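# Assemble wafer body and tie bar between sprung pipe ends

## Task

Using any number of the three arms, seat the wafer body (the plain cylinder) in the gap between the two pipe ends so that each of its ends rests inside the raised ring on the pipe face it touches. Lower the tie bar fully into the slotted lugs of both pipe ends, with one head of the bar on the outer side of each lug. The pipe ends are spring-loaded: they can be pressed toward each other and spring apart again. The assembly must stay in place without any robot holding it. When finished, open the grippers and move the arms away.

## Robot and tools

Setup. Three identical i2rt Big YAM arms (arm1, arm2, arm3) are fixed on a table. Each has six revolute joints, a two-finger gripper and a wrist camera. Approximate foot positions in the scene frame (metres) and facing direction (degrees counter-clockwise from +x): arm1 at (+0.55, 0.00, +0.72) facing +180; arm2 at (0.00, +0.65, +0.72) facing -90; arm3 at (0.00, -0.65, +0.72) facing +90. A fixed room camera, cam_high, sees the scene from above. Reach is about 1.0 m from the joint1 axis.

Frames. One scene frame is shared by everything. Its origin is on the floor and +z points up. The hand point is midway between the fingertips; the hand's z axis runs along the fingers and its y axis is the direction the fingers open and close. With joints 1 and 6 at zero and the hand level and forward, the wrist camera sits on top of the hand looking at the fingertips.

execute_actions. Argument actions: a list holding exactly one action, or empty (an empty list only returns state and images). The action is an object keyed by arm name; each arm takes a joints object. All values are absolute targets, not offsets. Keys and ranges: joint1_rad -2.879 to 2.879 (rotation about the foot, positive counter-clockwise seen from above, 0 points the arm the way its foot faces); joint2_rad 0 to 3.141 (shoulder, 0 = upper arm pointing back about level, increasing lifts and then swings it forward); joint3_rad 0 to 3.019 (elbow, 0 = folded, increasing opens); joint4_rad -1.692 to 1.57 (hand pitch, positive tips fingers up); joint5_rad -1.57 to 1.57 (sideways hand swing, positive to the arm's right); joint6_rad -2.094 to 2.094 (hand roll, positive clockwise viewed from behind the hand); gripper_m 0 to 0.093 metres, the fingertip gap. Done tolerances are ±0.045, 0.14, 0.09, 0.055, 0.03, 0.035 rad and ±0.003 m. Any joints or arms omitted keep pursuing their earlier targets. All motions start at once and may finish at different times; joints move at different speeds, so the hand can sweep a wide path. One action runs at most 15 s. An unknown key or an out-of-range number rejects the whole call with no motion. Optional cameras: list from arm1_cam_wrist, arm2_cam_wrist, arm3_cam_wrist, cam_high, or all; omitted, null or ["all"] gives every camera, [] gives none. The pictures line lists the images in order.

wait: seconds from 0 to 10; commands nothing, returns state and images. zoom_image: camera name plus region [x0, y0, x1, y1] in pixels of that camera's latest full image (896x504, origin top-left), at most 504 by 504. read_manual: optional section, only "licences"; returns licence text, no motion. finished_scene: scene, the integer of the current scene; irreversible and reports success. Replying with no tool call ends the run.

Results. joint_positions gives the current joint readings. joint_status describes how each commanded motion ended: off_target (stopped short, may still push), contact_stop or time_out (the joint holds where it stopped; after time_out it may keep a target within 0.375, 0.375, 0.113, 0.225, 0.075, 0.3 rad of its position and continue pushing, moving there if freed), not_followed (a collision guard withheld the arm targets, usually with a cause line; the gripper command still runs, and the held targets may be retried on later actions), limit_stop_at_motor_heat (stopped by overheating; resend the target). on_its_own lists what was not commanded this call; its held at value is the target, not the position. Joint torques are raw drive outputs with per-arm offsets, friction and noise, so treat them as rough. MOTOR HOT appears from 85 °C; at 100 °C an OVER-TEMPERATURE FAULT drops that arm until it cools. If a result reports a stop, later motion calls in the same reply are skipped.

Cautions. The arms do not halt on contact and can push hard; to relieve a pushing joint, command its reported position. Sustained pushing or carrying a load heats motors, even while you are thinking, since the robot keeps its last command then. A tiny change from the current reading may produce no motion. A loaded joint sags. The self and inter-arm guard can react too late and ignores fingers, gripper housings and wrist cameras, so keep arms well apart; a hard squeeze between two robots fails the task immediately, and a hard collision may. Nothing reports robot-to-robot contact. Objects may occasionally be nudged by an outside push. Do not knock any part off the work area. Avoid drops, slips, slams and forceful presses. Arms act independently, so a stalled arm does not pause the others.

Each tool is called after "Emit:" as name([rows], argument=value, ...), one row to a line, values as JSON.

## Session

Emit:
execute_actions(actions=[])

Scene clock: 0.00 s.
Joint torques (N m, as the arm reports them, + toward a larger angle): no reading
arm1.joint_positions: joint1_rad=-0.148 joint2_rad=+0.582 joint3_rad=+1.333 joint4_rad=-1.180 joint5_rad=+0.147 joint6_rad=-0.109 gripper_m=+0.094
arm1.joint_status: not commanded
arm1.hand: x=+0.3114 y=+0.0627 z=+1.3489 quat_wxyz=(+0.115, -0.840, +0.047, +0.529) (m; scene frame)
arm2.joint_positions: joint1_rad=-0.086 joint2_rad=+0.524 joint3_rad=+1.310 joint4_rad=-1.499 joint5_rad=-0.002 joint6_rad=+0.366 gripper_m=+0.095
arm2.joint_status: not commanded
arm2.hand: x=-0.0252 y=+0.4619 z=+1.2988 quat_wxyz=(-0.323, -0.784, -0.466, +0.254) (m; scene frame)
arm3.joint_positions: joint1_rad=+0.444 joint2_rad=+0.545 joint3_rad=+1.333 joint4_rad=-1.479 joint5_rad=-0.189 joint6_rad=-0.332 gripper_m=+0.094
arm3.joint_status: not commanded
arm3.hand: x=-0.1207 y=-0.4904 z=+1.2440 quat_wxyz=(-0.205, +0.856, -0.294, -0.373) (m; scene frame)
pictures: arm1_cam_wrist, arm2_cam_wrist, arm3_cam_wrist, cam_high
Images, in order (width x height): arm1_cam_wrist 896x504, arm2_cam_wrist 896x504, arm3_cam_wrist 896x504, cam_high 896x504.

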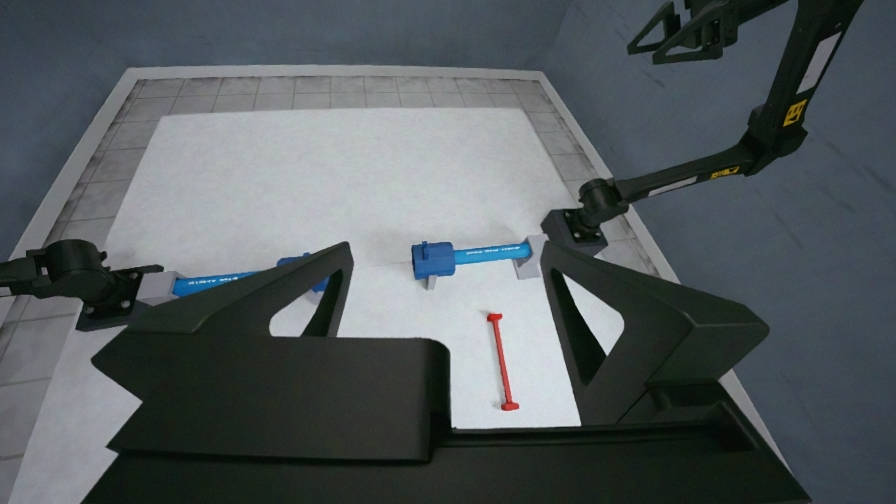

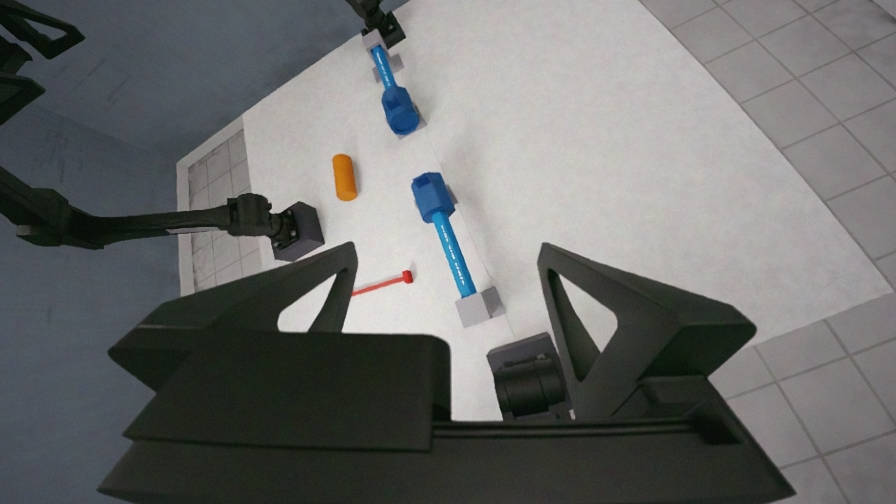

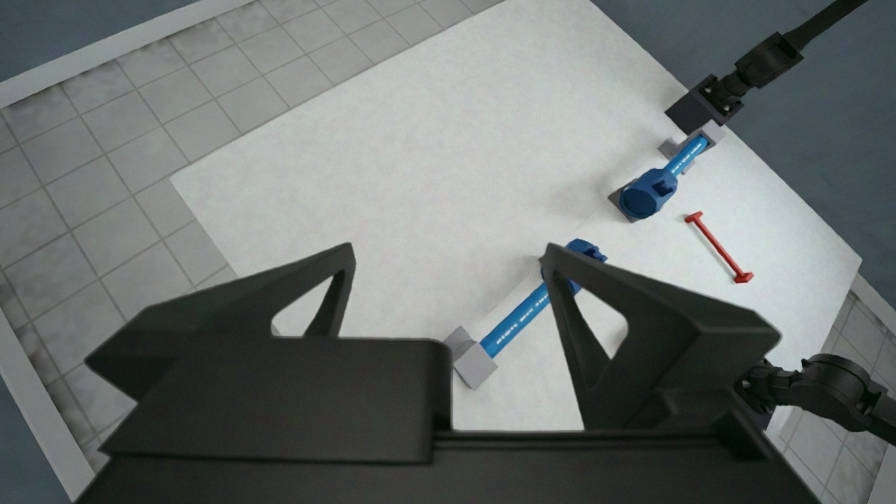

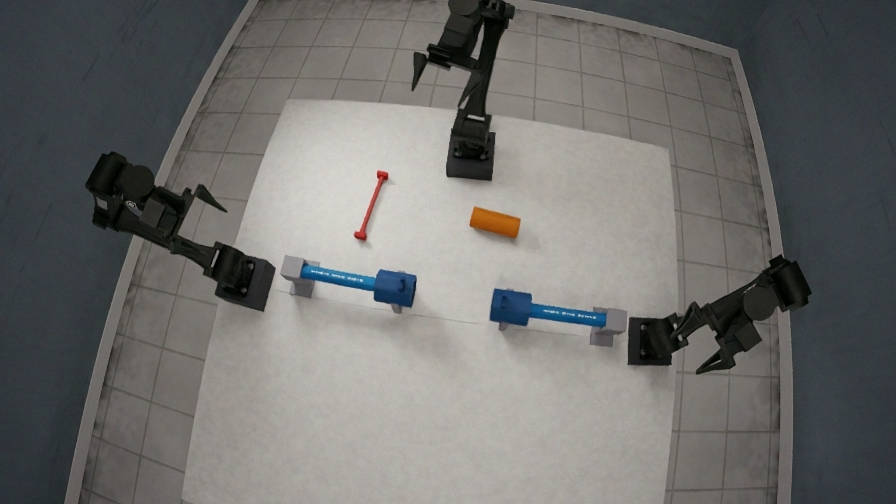

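Emit:
zoom_image(camera="cam_high", region=[200, 120, 700, 400])

Emit:
zoom_image(camera="cam_high", region=[340, 240, 560, 350])

Emit:
zoom_image(camera="arm3_cam_wrist", region=[520, 100, 800, 300])

Emit:
zoom_image(camera="arm1_cam_wrist", region=[250, 200, 620, 420])

Region (200, 120, 700, 400) of cam_high's 896x504 image, scaled by 1.008, with more detail than that image has; it fills the top 282 rows of this view, and the rest is white.

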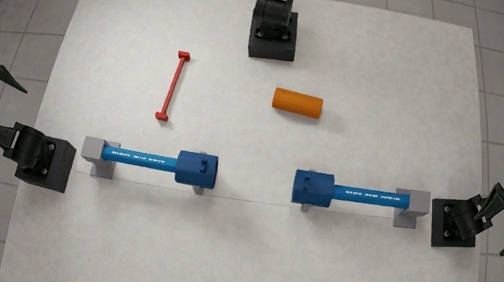

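Region (340, 240, 560, 350) of cam_high's 896x504 image, scaled by 2.291, with more detail than that image has.

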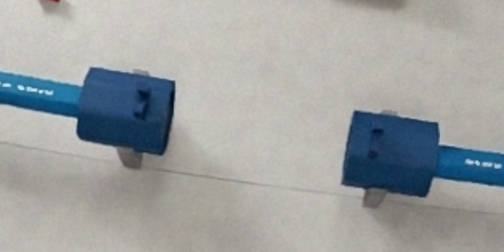

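Region (520, 100, 800, 300) of arm3_cam_wrist's 896x504 image, scaled by 1.800, with more detail than that image has; it fills the top 360 rows of this view, and the rest is white.

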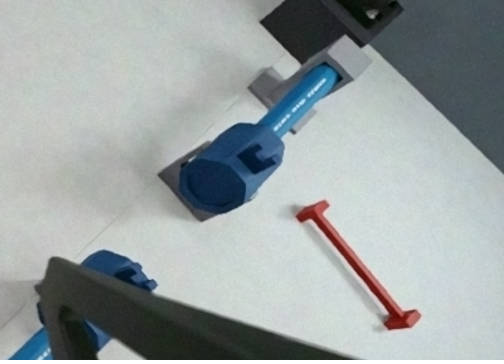

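Region (250, 200, 620, 420) of arm1_cam_wrist's 896x504 image, scaled by 1.362, with more detail than that image has; it fills the top 300 rows of this view, and the rest is white.

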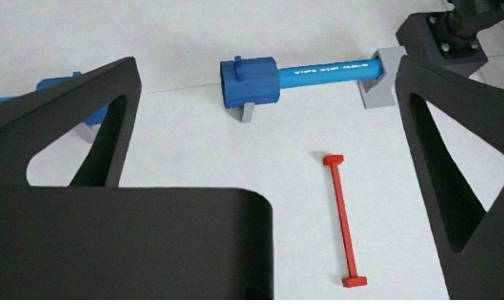

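Emit:
execute_actions([
  {"arm1":{"joints":{"joint1_rad":0.39,"joint2_rad":1.063,"joint3_rad":0.822,"joint4_rad":-1.33,"joint5_rad":0,"joint6_rad":-1.18}},"arm2":{"joints":{"joint1_rad":0,"joint2_rad":0.961,"joint3_rad":0.592,"joint4_rad":-0.59,"joint5_rad":0,"joint6_rad":0,"gripper_m":0.065}},"arm3":{"joints":{"joint1_rad":0,"joint2_rad":0.90,"joint3_rad":0.742,"joint4_rad":-0.80,"joint5_rad":0,"joint6_rad":0,"gripper_m":0.065}}},
])

Scene clock: 44.23 s.
Joint torques (N m, as the arm reports them, + toward a larger angle): arm1=[ 1.77 -7.57 11.36 -0.58 -0.11 -0.01] | arm2=[-0.04 -5.69  9.48  2.1   0.19 -0.12] | arm3=[-1.34 -6.33  9.9   2.19  0.02 -0.03]
arm1.joint_positions: joint1_rad=+0.383 joint2_rad=+1.073 joint3_rad=+0.803 joint4_rad=-1.321 joint5_rad=+0.002 joint6_rad=-1.168 gripper_m=+0.095
arm1.joint_status: all done
arm1.hand: x=+0.3085 y=-0.1031 z=+0.9452 quat_wxyz=(-0.008, -0.703, -0.712, -0.004) (m; scene frame)
arm2.joint_positions: joint1_rad=-0.007 joint2_rad=+0.969 joint3_rad=+0.592 joint4_rad=-0.614 joint5_rad=-0.002 joint6_rad=+0.015 gripper_m=+0.065
arm2.joint_status: all done
arm2.hand: x=-0.0190 y=+0.2957 z=+0.9432 quat_wxyz=(-0.195, -0.701, -0.656, +0.201) (m; scene frame)
arm3.joint_positions: joint1_rad=+0.005 joint2_rad=+0.900 joint3_rad=+0.732 joint4_rad=-0.821 joint5_rad=-0.001 joint6_rad=-0.014 gripper_m=+0.065
arm3.joint_status: all done
arm3.hand: x=-0.0189 y=-0.2964 z=+0.9404 quat_wxyz=(-0.195, +0.701, -0.656, -0.199) (m; scene frame)
pictures: arm1_cam_wrist, arm2_cam_wrist, arm3_cam_wrist, cam_high
Images, in order (width x height): arm1_cam_wrist 896x504, arm2_cam_wrist 896x504, arm3_cam_wrist 896x504, cam_high 896x504.

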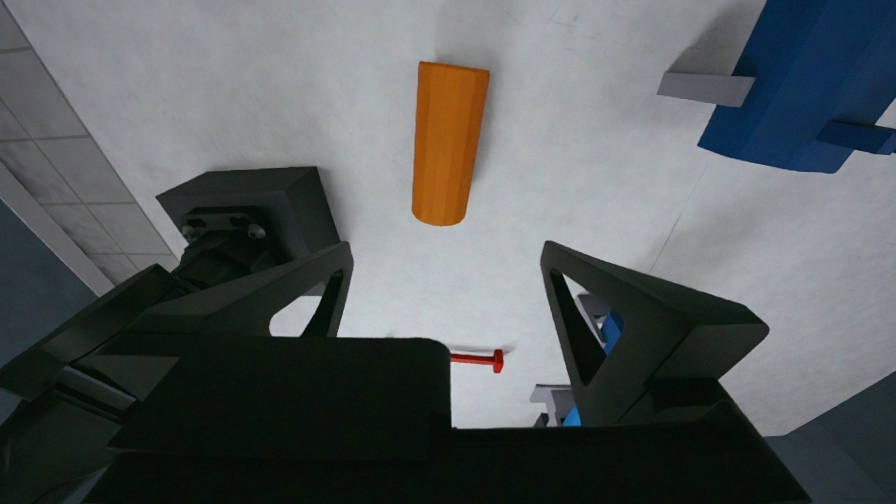

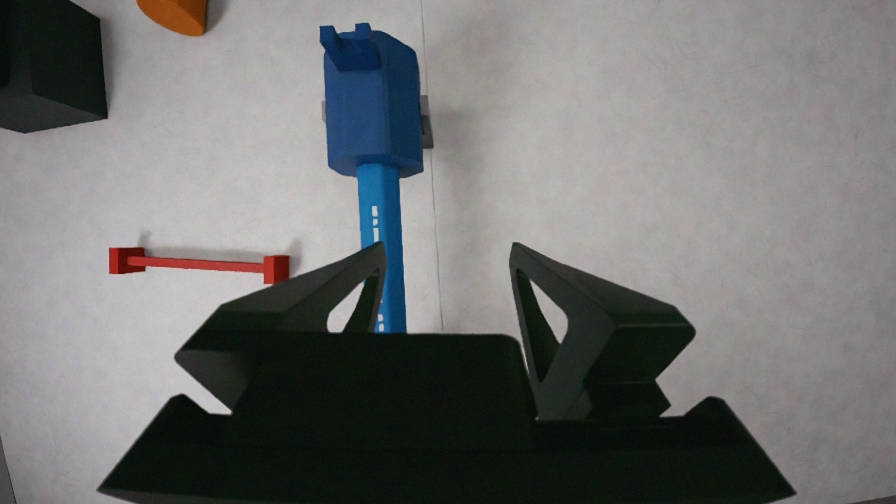

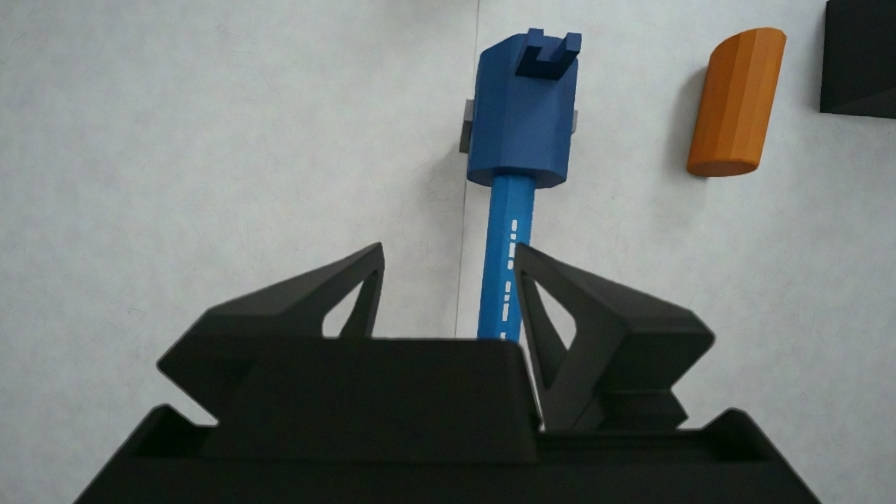

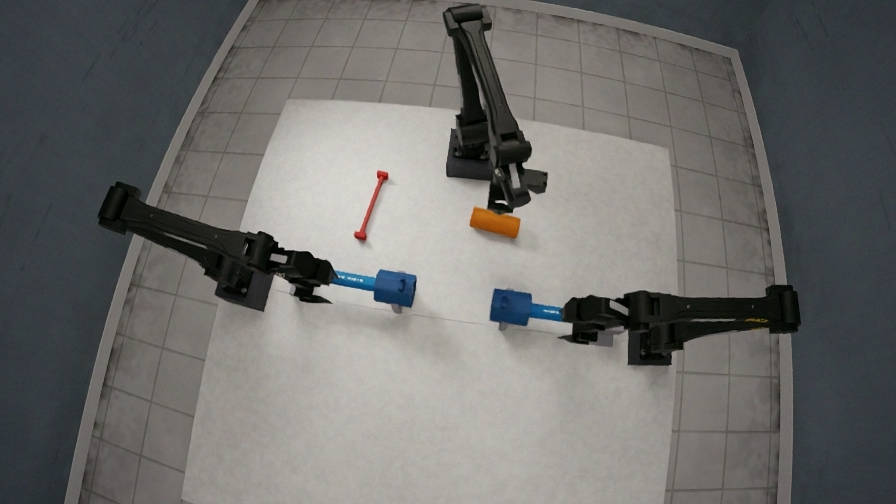

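Emit:
execute_actions([
  {"arm1":{"joints":{"joint1_rad":0.432,"joint2_rad":1.297,"joint3_rad":0.56,"joint4_rad":-0.81,"joint5_rad":0,"joint6_rad":-1.04}},"arm2":{"joints":{"joint1_rad":0.175,"joint2_rad":1.10,"joint3_rad":0.502,"joint4_rad":-0.335,"joint5_rad":0,"joint6_rad":0.15}},"arm3":{"joints":{"joint1_rad":-0.18,"joint2_rad":0.986,"joint3_rad":0.636,"joint4_rad":-0.58,"joint5_rad":0,"joint6_rad":-0.15}}},
])

Scene clock: 69.73 s.
Joint torques (N m, as the arm reports them, + toward a larger angle): arm1=[ 1.16 -8.79  8.98  0.43 -0.11  0.22] | arm2=[-0.48 -6.58  9.27  2.14  0.17  0.14] | arm3=[-1.26 -7.86  9.97  2.22  0.02 -0.29]
arm1.joint_positions: joint1_rad=+0.423 joint2_rad=+1.310 joint3_rad=+0.540 joint4_rad=-0.825 joint5_rad=+0.002 joint6_rad=-1.052 gripper_m=+0.095
arm1.joint_status: all done
arm1.hand: x=+0.3177 y=-0.1125 z=+0.7994 quat_wxyz=(-0.008, -0.729, -0.684, -0.006) (m; scene frame)
arm2.joint_positions: joint1_rad=+0.172 joint2_rad=+1.107 joint3_rad=+0.493 joint4_rad=-0.360 joint5_rad=-0.001 joint6_rad=+0.135 gripper_m=+0.065
arm2.joint_status: all done
arm2.hand: x=+0.0454 y=+0.2885 z=+0.8846 quat_wxyz=(-0.230, -0.680, -0.674, +0.174) (m; scene frame)
arm3.joint_positions: joint1_rad=-0.176 joint2_rad=+0.995 joint3_rad=+0.619 joint4_rad=-0.602 joint5_rad=-0.001 joint6_rad=-0.136 gripper_m=+0.065
arm3.joint_status: all done
arm3.hand: x=+0.0468 y=-0.2858 z=+0.8820 quat_wxyz=(-0.229, +0.680, -0.675, -0.171) (m; scene frame)
pictures: arm1_cam_wrist, arm2_cam_wrist, arm3_cam_wrist, cam_high
Images, in order (width x height): arm1_cam_wrist 896x504, arm2_cam_wrist 896x504, arm3_cam_wrist 896x504, cam_high 896x504.

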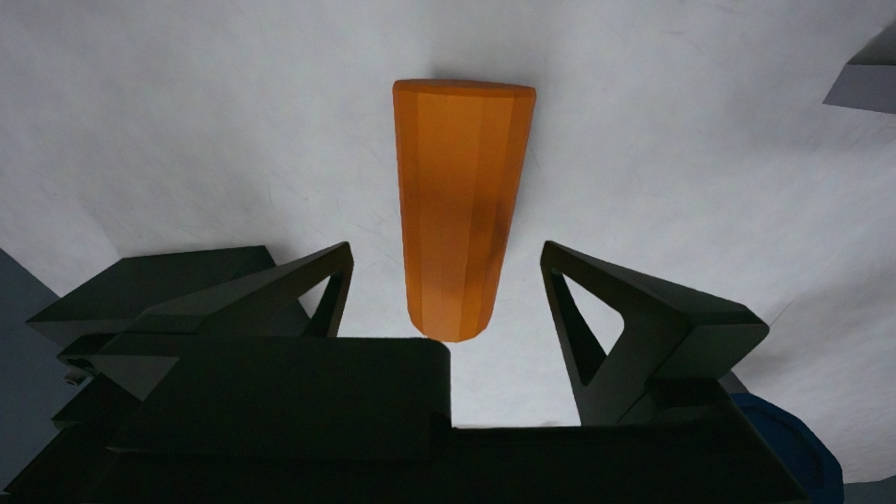

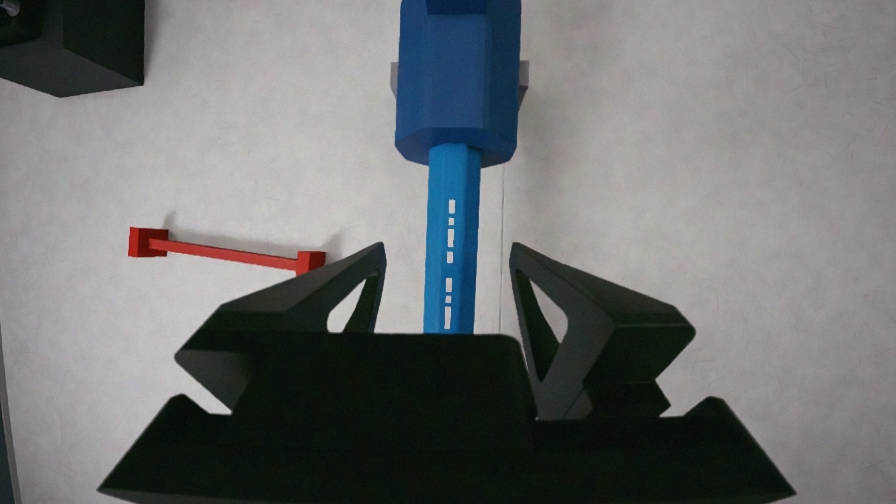

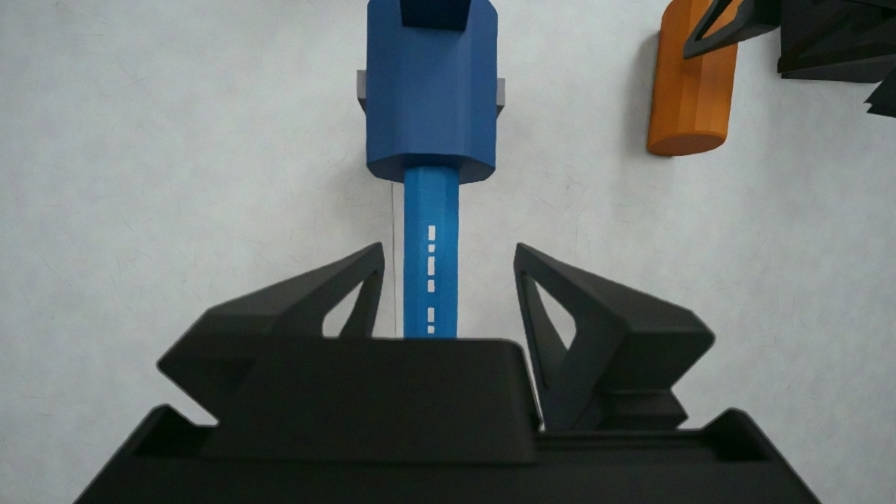

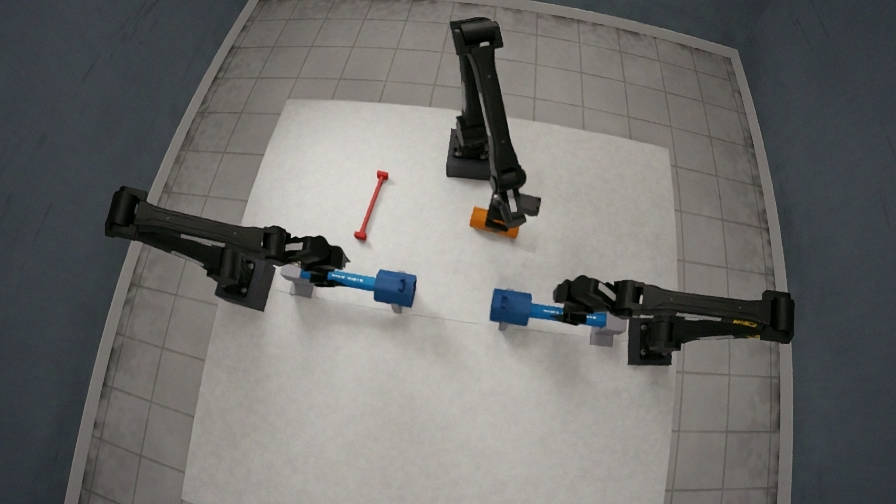

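Emit:
execute_actions([
  {"arm1":{"joints":{"joint1_rad":0.383,"joint2_rad":1.43,"joint3_rad":0.507,"joint4_rad":-0.603,"joint6_rad":-1.03}},"arm2":{"joints":{"joint2_rad":1.378,"joint3_rad":0.461,"joint4_rad":0.0,"gripper_m":0.07}},"arm3":{"joints":{"joint1_rad":-0.15,"joint2_rad":1.137,"joint3_rad":0.522,"joint4_rad":-0.30,"gripper_m":0.07}}},
])

Scene clock: 87.40 s.
Joint torques (N m, as the arm reports them, + toward a larger angle): arm1=[ 0.56 -9.22  6.57  0.56 -0.11  0.27] | arm2=[-0.5  -8.37  6.94  2.18  0.17  0.14] | arm3=[ 0.02 -8.96  8.9   2.25  0.01 -0.28]
arm1.joint_positions: joint1_rad=+0.393 joint2_rad=+1.435 joint3_rad=+0.502 joint4_rad=-0.618 joint5_rad=+0.002 joint6_rad=-1.041 gripper_m=+0.095
arm1.joint_status: all done
arm1.hand: x=+0.3037 y=-0.1110 z=+0.7592 quat_wxyz=(-0.002, -0.743, -0.669, +0.015) (m; scene frame)
arm2.joint_positions: joint1_rad=+0.172 joint2_rad=+1.377 joint3_rad=+0.460 joint4_rad=-0.025 joint5_rad=-0.001 joint6_rad=+0.135 gripper_m=+0.070
arm2.joint_status: all done
arm2.hand: x=+0.0491 y=+0.2605 z=+0.8212 quat_wxyz=(-0.242, -0.677, -0.671, +0.184) (m; scene frame)
arm3.joint_positions: joint1_rad=-0.160 joint2_rad=+1.146 joint3_rad=+0.505 joint4_rad=-0.322 joint5_rad=-0.001 joint6_rad=-0.136 gripper_m=+0.070
arm3.joint_status: all done
arm3.hand: x=+0.0425 y=-0.2773 z=+0.8139 quat_wxyz=(-0.233, +0.685, -0.668, -0.176) (m; scene frame)
pictures: arm1_cam_wrist, arm2_cam_wrist, arm3_cam_wrist, cam_high
Images, in order (width x height): arm1_cam_wrist 896x504, arm2_cam_wrist 896x504, arm3_cam_wrist 896x504, cam_high 896x504.

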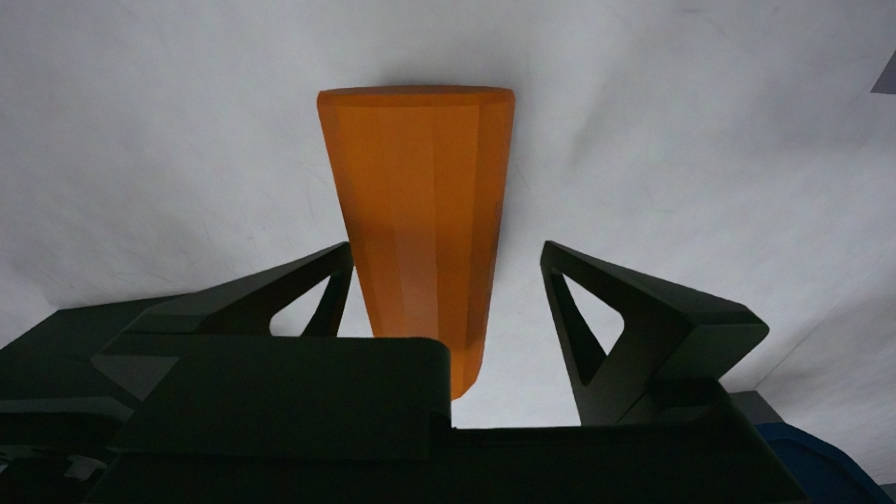

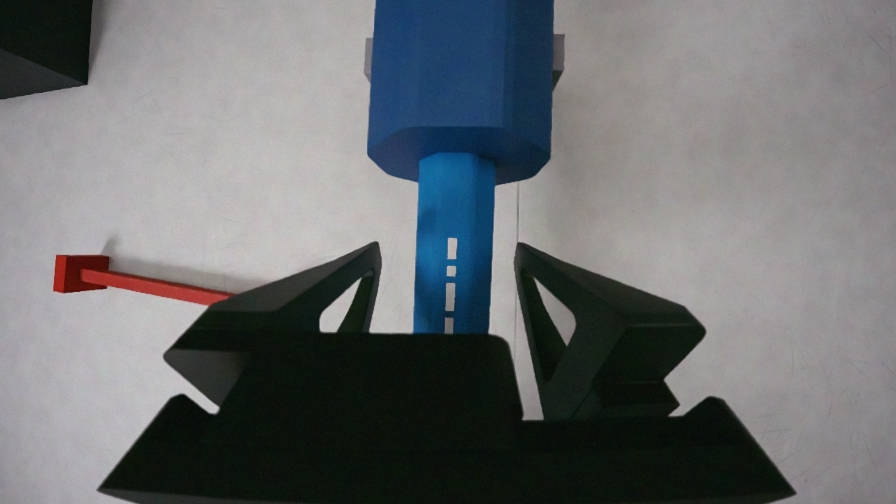

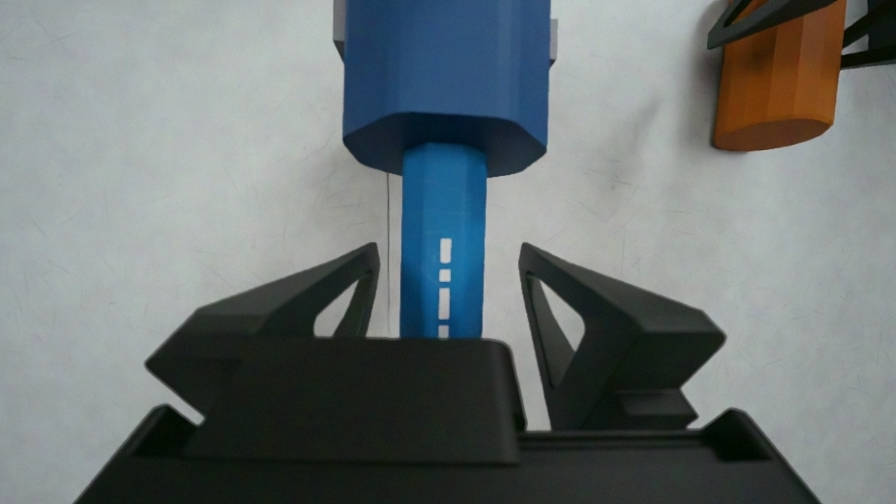

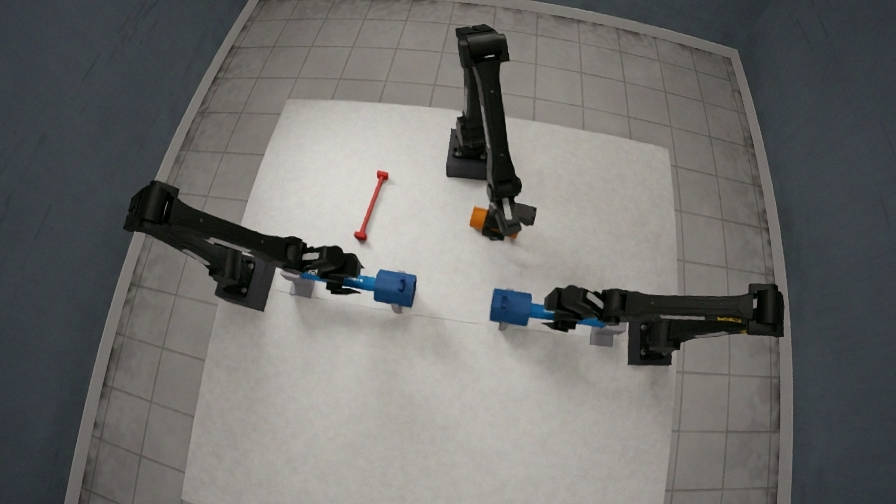

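Emit:
execute_actions([
  {"arm1":{"joints":{"joint2_rad":1.44,"joint3_rad":0.487}}},
], cameras=["arm1_cam_wrist"])

Emit:
execute_actions([
  {"arm1":{"joints":{"gripper_m":0.04}}},
], cameras=["arm1_cam_wrist","arm3_cam_wrist"])

Scene clock: 91.43 s.
Joint torques (N m, as the arm reports them, + toward a larger angle): arm1=[ 0.99 -7.61  6.34  0.5  -0.11  0.21] | arm2=[-0.48 -8.39  6.95  2.19  0.17  0.14] | arm3=[ 0.08 -8.98  8.92  2.26  0.01 -0.28]
arm1.joint_positions: joint1_rad=+0.393 joint2_rad=+1.435 joint3_rad=+0.485 joint4_rad=-0.616 joint5_rad=+0.002 joint6_rad=-1.041 gripper_m=+0.095
arm1.joint_status: all done
arm1.hand: x=+0.3116 y=-0.1075 z=+0.7554 quat_wxyz=(-0.004, -0.743, -0.669, +0.008) (m; scene frame)
arm2.joint_positions: joint1_rad=+0.172 joint2_rad=+1.377 joint3_rad=+0.460 joint4_rad=-0.025 joint5_rad=-0.001 joint6_rad=+0.135 gripper_m=+0.070
arm2.joint_status: not commanded
arm2.hand: x=+0.0491 y=+0.2605 z=+0.8212 quat_wxyz=(-0.242, -0.677, -0.671, +0.184) (m; scene frame)
arm3.joint_positions: joint1_rad=-0.160 joint2_rad=+1.146 joint3_rad=+0.505 joint4_rad=-0.322 joint5_rad=-0.001 joint6_rad=-0.136 gripper_m=+0.070
arm3.joint_status: not commanded
arm3.hand: x=+0.0425 y=-0.2773 z=+0.8139 quat_wxyz=(-0.233, +0.685, -0.668, -0.176) (m; scene frame)
pictures: arm1_cam_wrist
Images, in order (width x height): arm1_cam_wrist 896x504.

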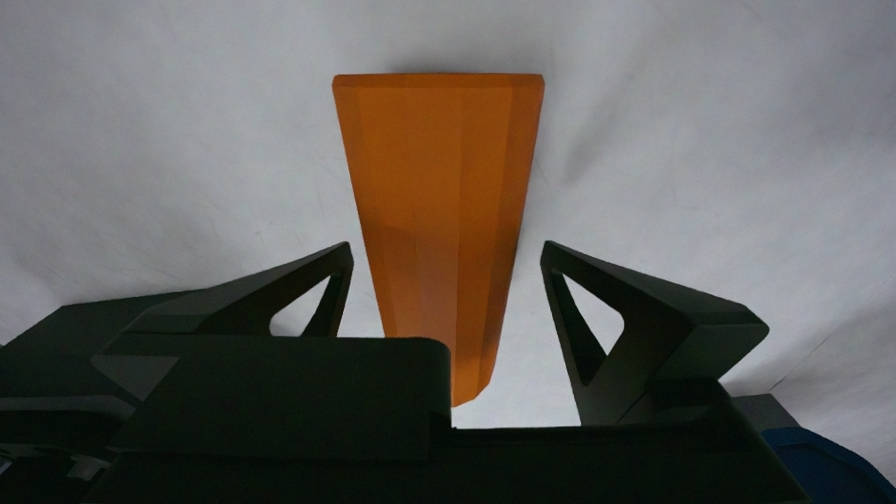

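Scene clock: 92.03 s.
Joint torques (N m, as the arm reports them, + toward a larger angle): arm1=[ 0.07 -7.56  6.28  0.36 -0.05  0.2 ] | arm2=[-0.46 -8.36  6.96  2.18  0.17  0.14] | arm3=[-0.03 -8.96  8.91  2.26  0.01 -0.28]
arm1.joint_positions: joint1_rad=+0.393 joint2_rad=+1.436 joint3_rad=+0.484 joint4_rad=-0.615 joint5_rad=+0.001 joint6_rad=-1.040 gripper_m=+0.063
arm1.joint_status: gripper_m off_target (ended at +0.063, target +0.040)
arm1.hand: x=+0.3119 y=-0.1075 z=+0.7551 quat_wxyz=(-0.004, -0.744, -0.669, +0.008) (m; scene frame)
arm2.joint_positions: joint1_rad=+0.172 joint2_rad=+1.377 joint3_rad=+0.460 joint4_rad=-0.025 joint5_rad=-0.001 joint6_rad=+0.135 gripper_m=+0.070
arm2.joint_status: not commanded
arm2.hand: x=+0.0491 y=+0.2605 z=+0.8212 quat_wxyz=(-0.242, -0.677, -0.671, +0.184) (m; scene frame)
arm3.joint_positions: joint1_rad=-0.160 joint2_rad=+1.146 joint3_rad=+0.505 joint4_rad=-0.322 joint5_rad=-0.001 joint6_rad=-0.136 gripper_m=+0.070
arm3.joint_status: not commanded
arm3.hand: x=+0.0425 y=-0.2773 z=+0.8139 quat_wxyz=(-0.233, +0.685, -0.668, -0.176) (m; scene frame)
pictures: arm1_cam_wrist, arm3_cam_wrist
Images, in order (width x height): arm1_cam_wrist 896x504, arm3_cam_wrist 896x504.

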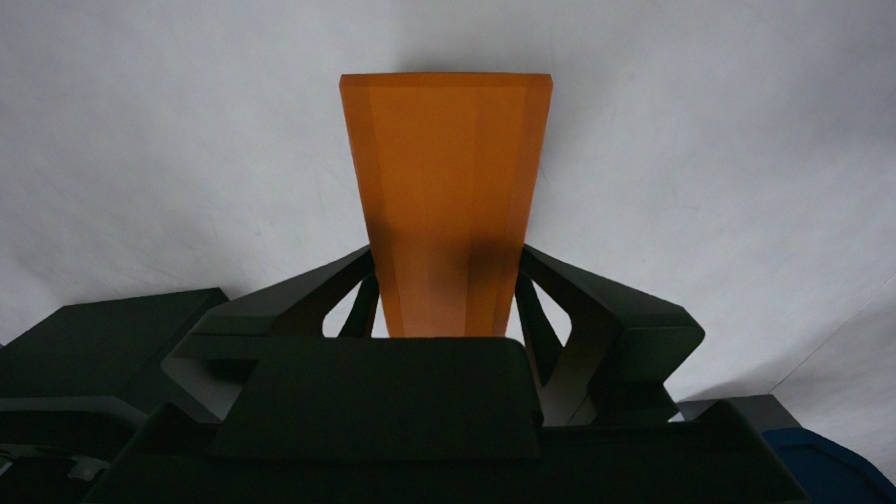

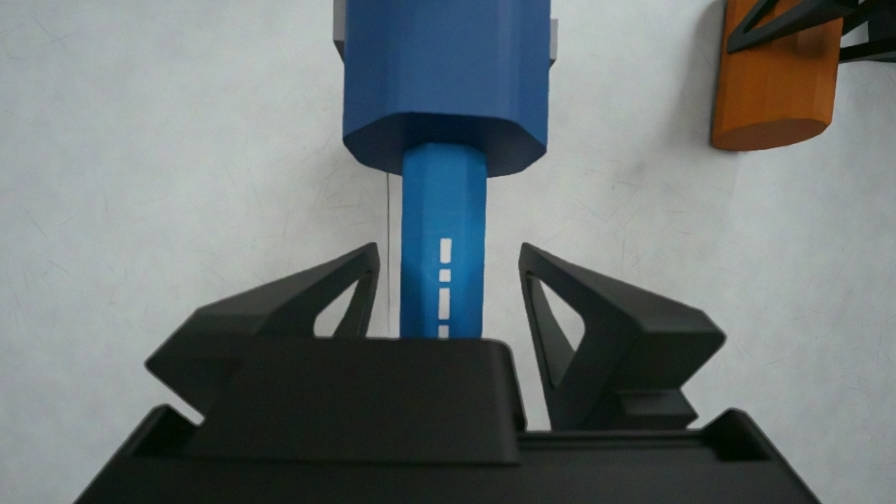

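Emit:
execute_actions([
  {"arm1":{"joints":{"joint2_rad":1.25}}},
], cameras=[])

Emit:
execute_actions([
  {"arm1":{"joints":{"joint1_rad":-0.017,"joint2_rad":1.22,"joint3_rad":0.55,"joint4_rad":-0.40,"joint5_rad":0.03,"joint6_rad":-1.563}}},
], cameras=["arm1_cam_wrist","cam_high"])

Scene clock: 106.03 s.
Joint torques (N m, as the arm reports them, + toward a larger angle): arm1=[ 0.27 -6.99  8.83  0.71 -0.08  0.18] | arm2=[-0.48 -8.38  6.96  2.19  0.17  0.14] | arm3=[ 0.04 -8.98  8.91  2.25  0.02 -0.28]
arm1.joint_positions: joint1_rad=+0.393 joint2_rad=+1.254 joint3_rad=+0.474 joint4_rad=-0.615 joint5_rad=+0.001 joint6_rad=-1.040 gripper_m=+0.063
arm1.joint_status: all done
arm1.hand: x=+0.2920 y=-0.1158 z=+0.7980 quat_wxyz=(+0.022, -0.741, -0.665, +0.089) (m; scene frame)
arm2.joint_positions: joint1_rad=+0.172 joint2_rad=+1.377 joint3_rad=+0.460 joint4_rad=-0.025 joint5_rad=-0.001 joint6_rad=+0.135 gripper_m=+0.070
arm2.joint_status: not commanded
arm2.hand: x=+0.0491 y=+0.2605 z=+0.8212 quat_wxyz=(-0.242, -0.677, -0.671, +0.184) (m; scene frame)
arm3.joint_positions: joint1_rad=-0.160 joint2_rad=+1.146 joint3_rad=+0.505 joint4_rad=-0.322 joint5_rad=-0.001 joint6_rad=-0.136 gripper_m=+0.070
arm3.joint_status: not commanded
arm3.hand: x=+0.0425 y=-0.2773 z=+0.8139 quat_wxyz=(-0.233, +0.685, -0.668, -0.176) (m; scene frame)
pictures: none
No camera images: the call's "cameras" was empty. Leave "cameras" out to get every camera's image.

Scene clock: 107.57 s.
Joint torques (N m, as the arm reports them, + toward a larger angle): arm1=[ 0.72 -9.69 12.42  1.47  0.04  0.05] | arm2=[-0.5  -8.4   6.96  2.18  0.17  0.14] | arm3=[ 0.08 -8.94  8.91  2.26  0.01 -0.28]
arm1.joint_positions: joint1_rad=-0.011 joint2_rad=+1.241 joint3_rad=+0.502 joint4_rad=-0.422 joint5_rad=+0.030 joint6_rad=-1.552 gripper_m=+0.063
arm1.joint_status: all done
arm1.hand: x=+0.2065 y=-0.0008 z=+0.8233 quat_wxyz=(+0.146, -0.695, -0.689, +0.142) (m; scene frame)
arm2.joint_positions: joint1_rad=+0.172 joint2_rad=+1.377 joint3_rad=+0.460 joint4_rad=-0.025 joint5_rad=-0.001 joint6_rad=+0.135 gripper_m=+0.070
arm2.joint_status: not commanded
arm2.hand: x=+0.0491 y=+0.2605 z=+0.8212 quat_wxyz=(-0.242, -0.677, -0.671, +0.184) (m; scene frame)
arm3.joint_positions: joint1_rad=-0.160 joint2_rad=+1.146 joint3_rad=+0.505 joint4_rad=-0.322 joint5_rad=-0.001 joint6_rad=-0.136 gripper_m=+0.070
arm3.joint_status: not commanded
arm3.hand: x=+0.0425 y=-0.2773 z=+0.8139 quat_wxyz=(-0.233, +0.685, -0.668, -0.176) (m; scene frame)
pictures: arm1_cam_wrist, cam_high
Images, in order (width x height): arm1_cam_wrist 896x504, cam_high 896x504.

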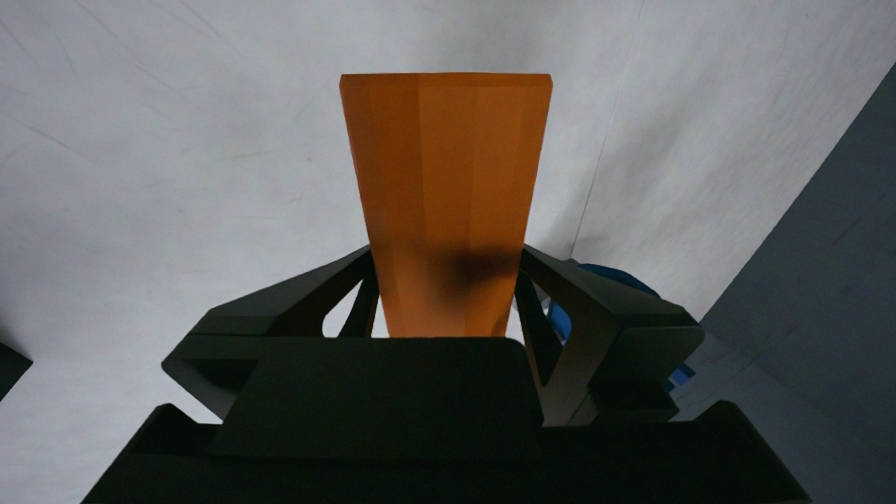

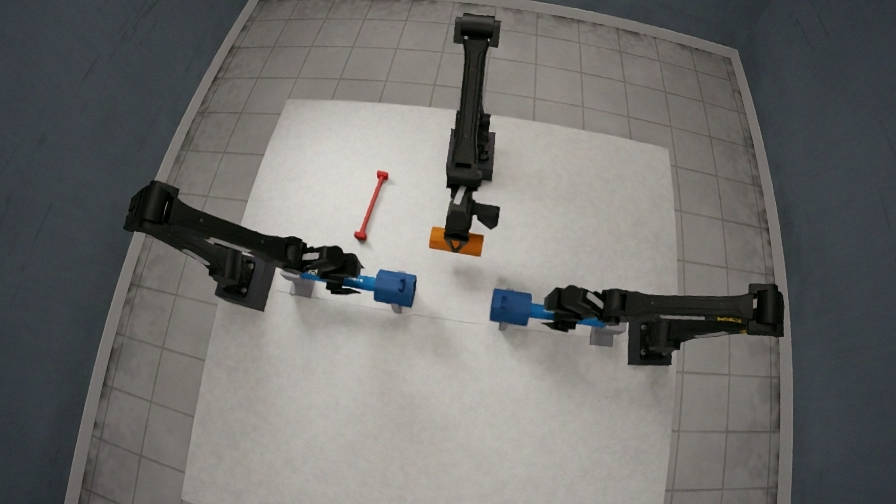

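Emit:
execute_actions([
  {"arm1":{"joints":{"joint2_rad":1.63,"joint3_rad":0.665,"joint4_rad":0.35}}},
])

Scene clock: 111.87 s.
Joint torques (N m, as the arm reports them, + toward a larger angle): arm1=[  0.35 -15.23   9.74   2.92   0.03   0.08] | arm2=[-0.52 -8.35  6.95  2.18  0.17  0.14] | arm3=[ 0.01 -8.97  8.91  2.26  0.01 -0.28]
arm1.joint_positions: joint1_rad=-0.011 joint2_rad=+1.652 joint3_rad=+0.632 joint4_rad=+0.314 joint5_rad=+0.030 joint6_rad=-1.553 gripper_m=+0.063
arm1.joint_status: all done
arm1.hand: x=+0.0426 y=-0.0043 z=+0.8130 quat_wxyz=(+0.296, -0.648, -0.636, +0.298) (m; scene frame)
arm2.joint_positions: joint1_rad=+0.172 joint2_rad=+1.377 joint3_rad=+0.460 joint4_rad=-0.025 joint5_rad=-0.001 joint6_rad=+0.135 gripper_m=+0.070
arm2.joint_status: not commanded
arm2.hand: x=+0.0491 y=+0.2605 z=+0.8212 quat_wxyz=(-0.242, -0.677, -0.671, +0.184) (m; scene frame)
arm3.joint_positions: joint1_rad=-0.160 joint2_rad=+1.146 joint3_rad=+0.505 joint4_rad=-0.322 joint5_rad=-0.001 joint6_rad=-0.136 gripper_m=+0.070
arm3.joint_status: not commanded
arm3.hand: x=+0.0425 y=-0.2773 z=+0.8139 quat_wxyz=(-0.233, +0.685, -0.668, -0.176) (m; scene frame)
pictures: arm1_cam_wrist, arm2_cam_wrist, arm3_cam_wrist, cam_high
Images, in order (width x height): arm1_cam_wrist 896x504, arm2_cam_wrist 896x504, arm3_cam_wrist 896x504, cam_high 896x504.

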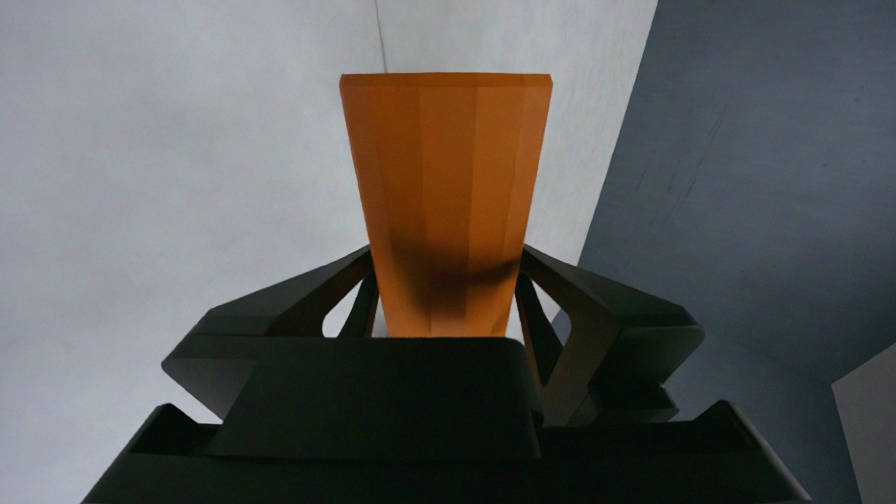

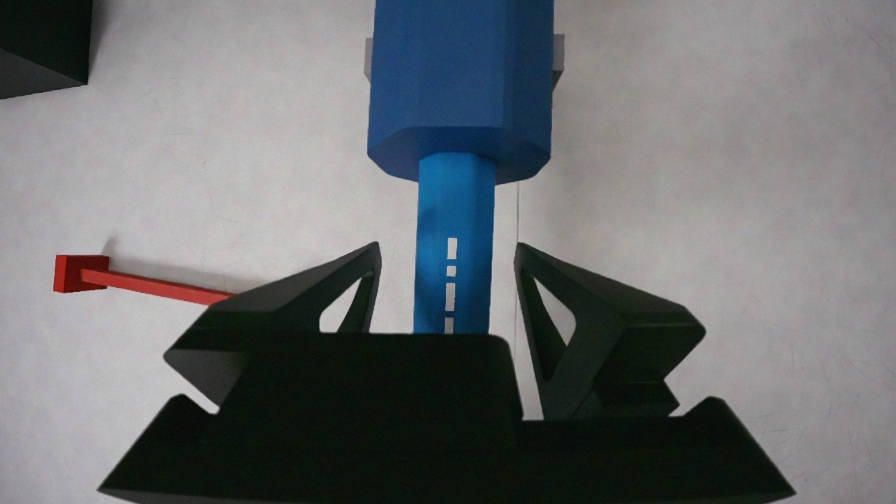

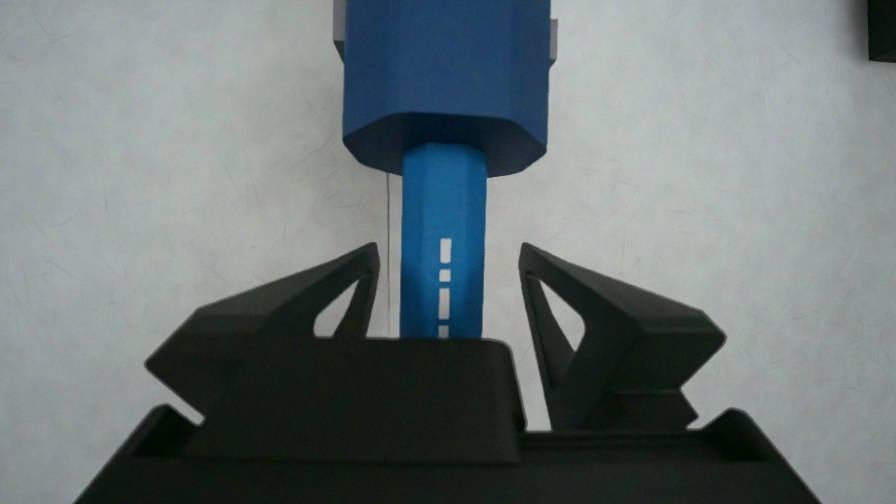

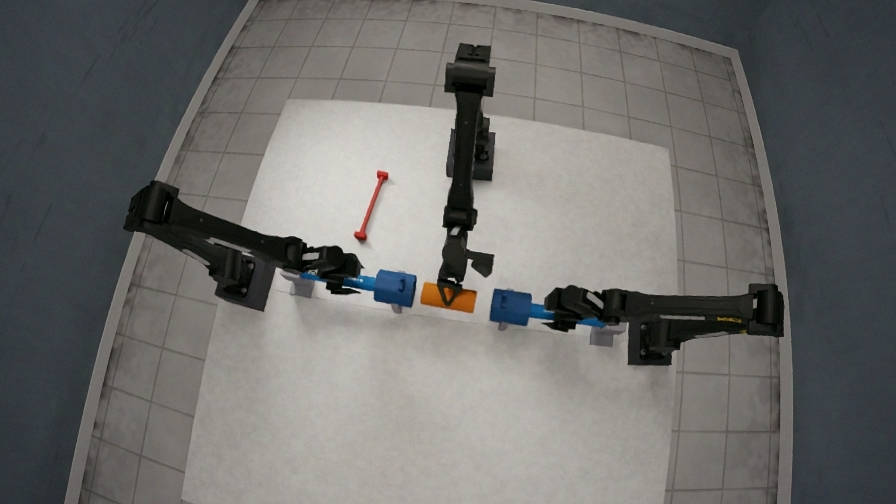

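Emit:
zoom_image(camera="cam_high", region=[360, 250, 540, 340])

Region (360, 250, 540, 340) of cam_high's 896x504 image, scaled by 2.800, with more detail than that image has.

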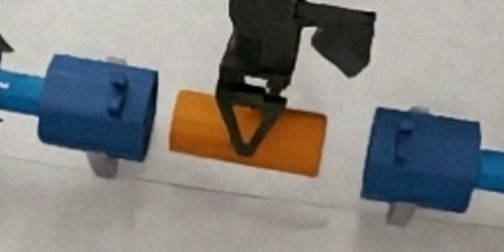

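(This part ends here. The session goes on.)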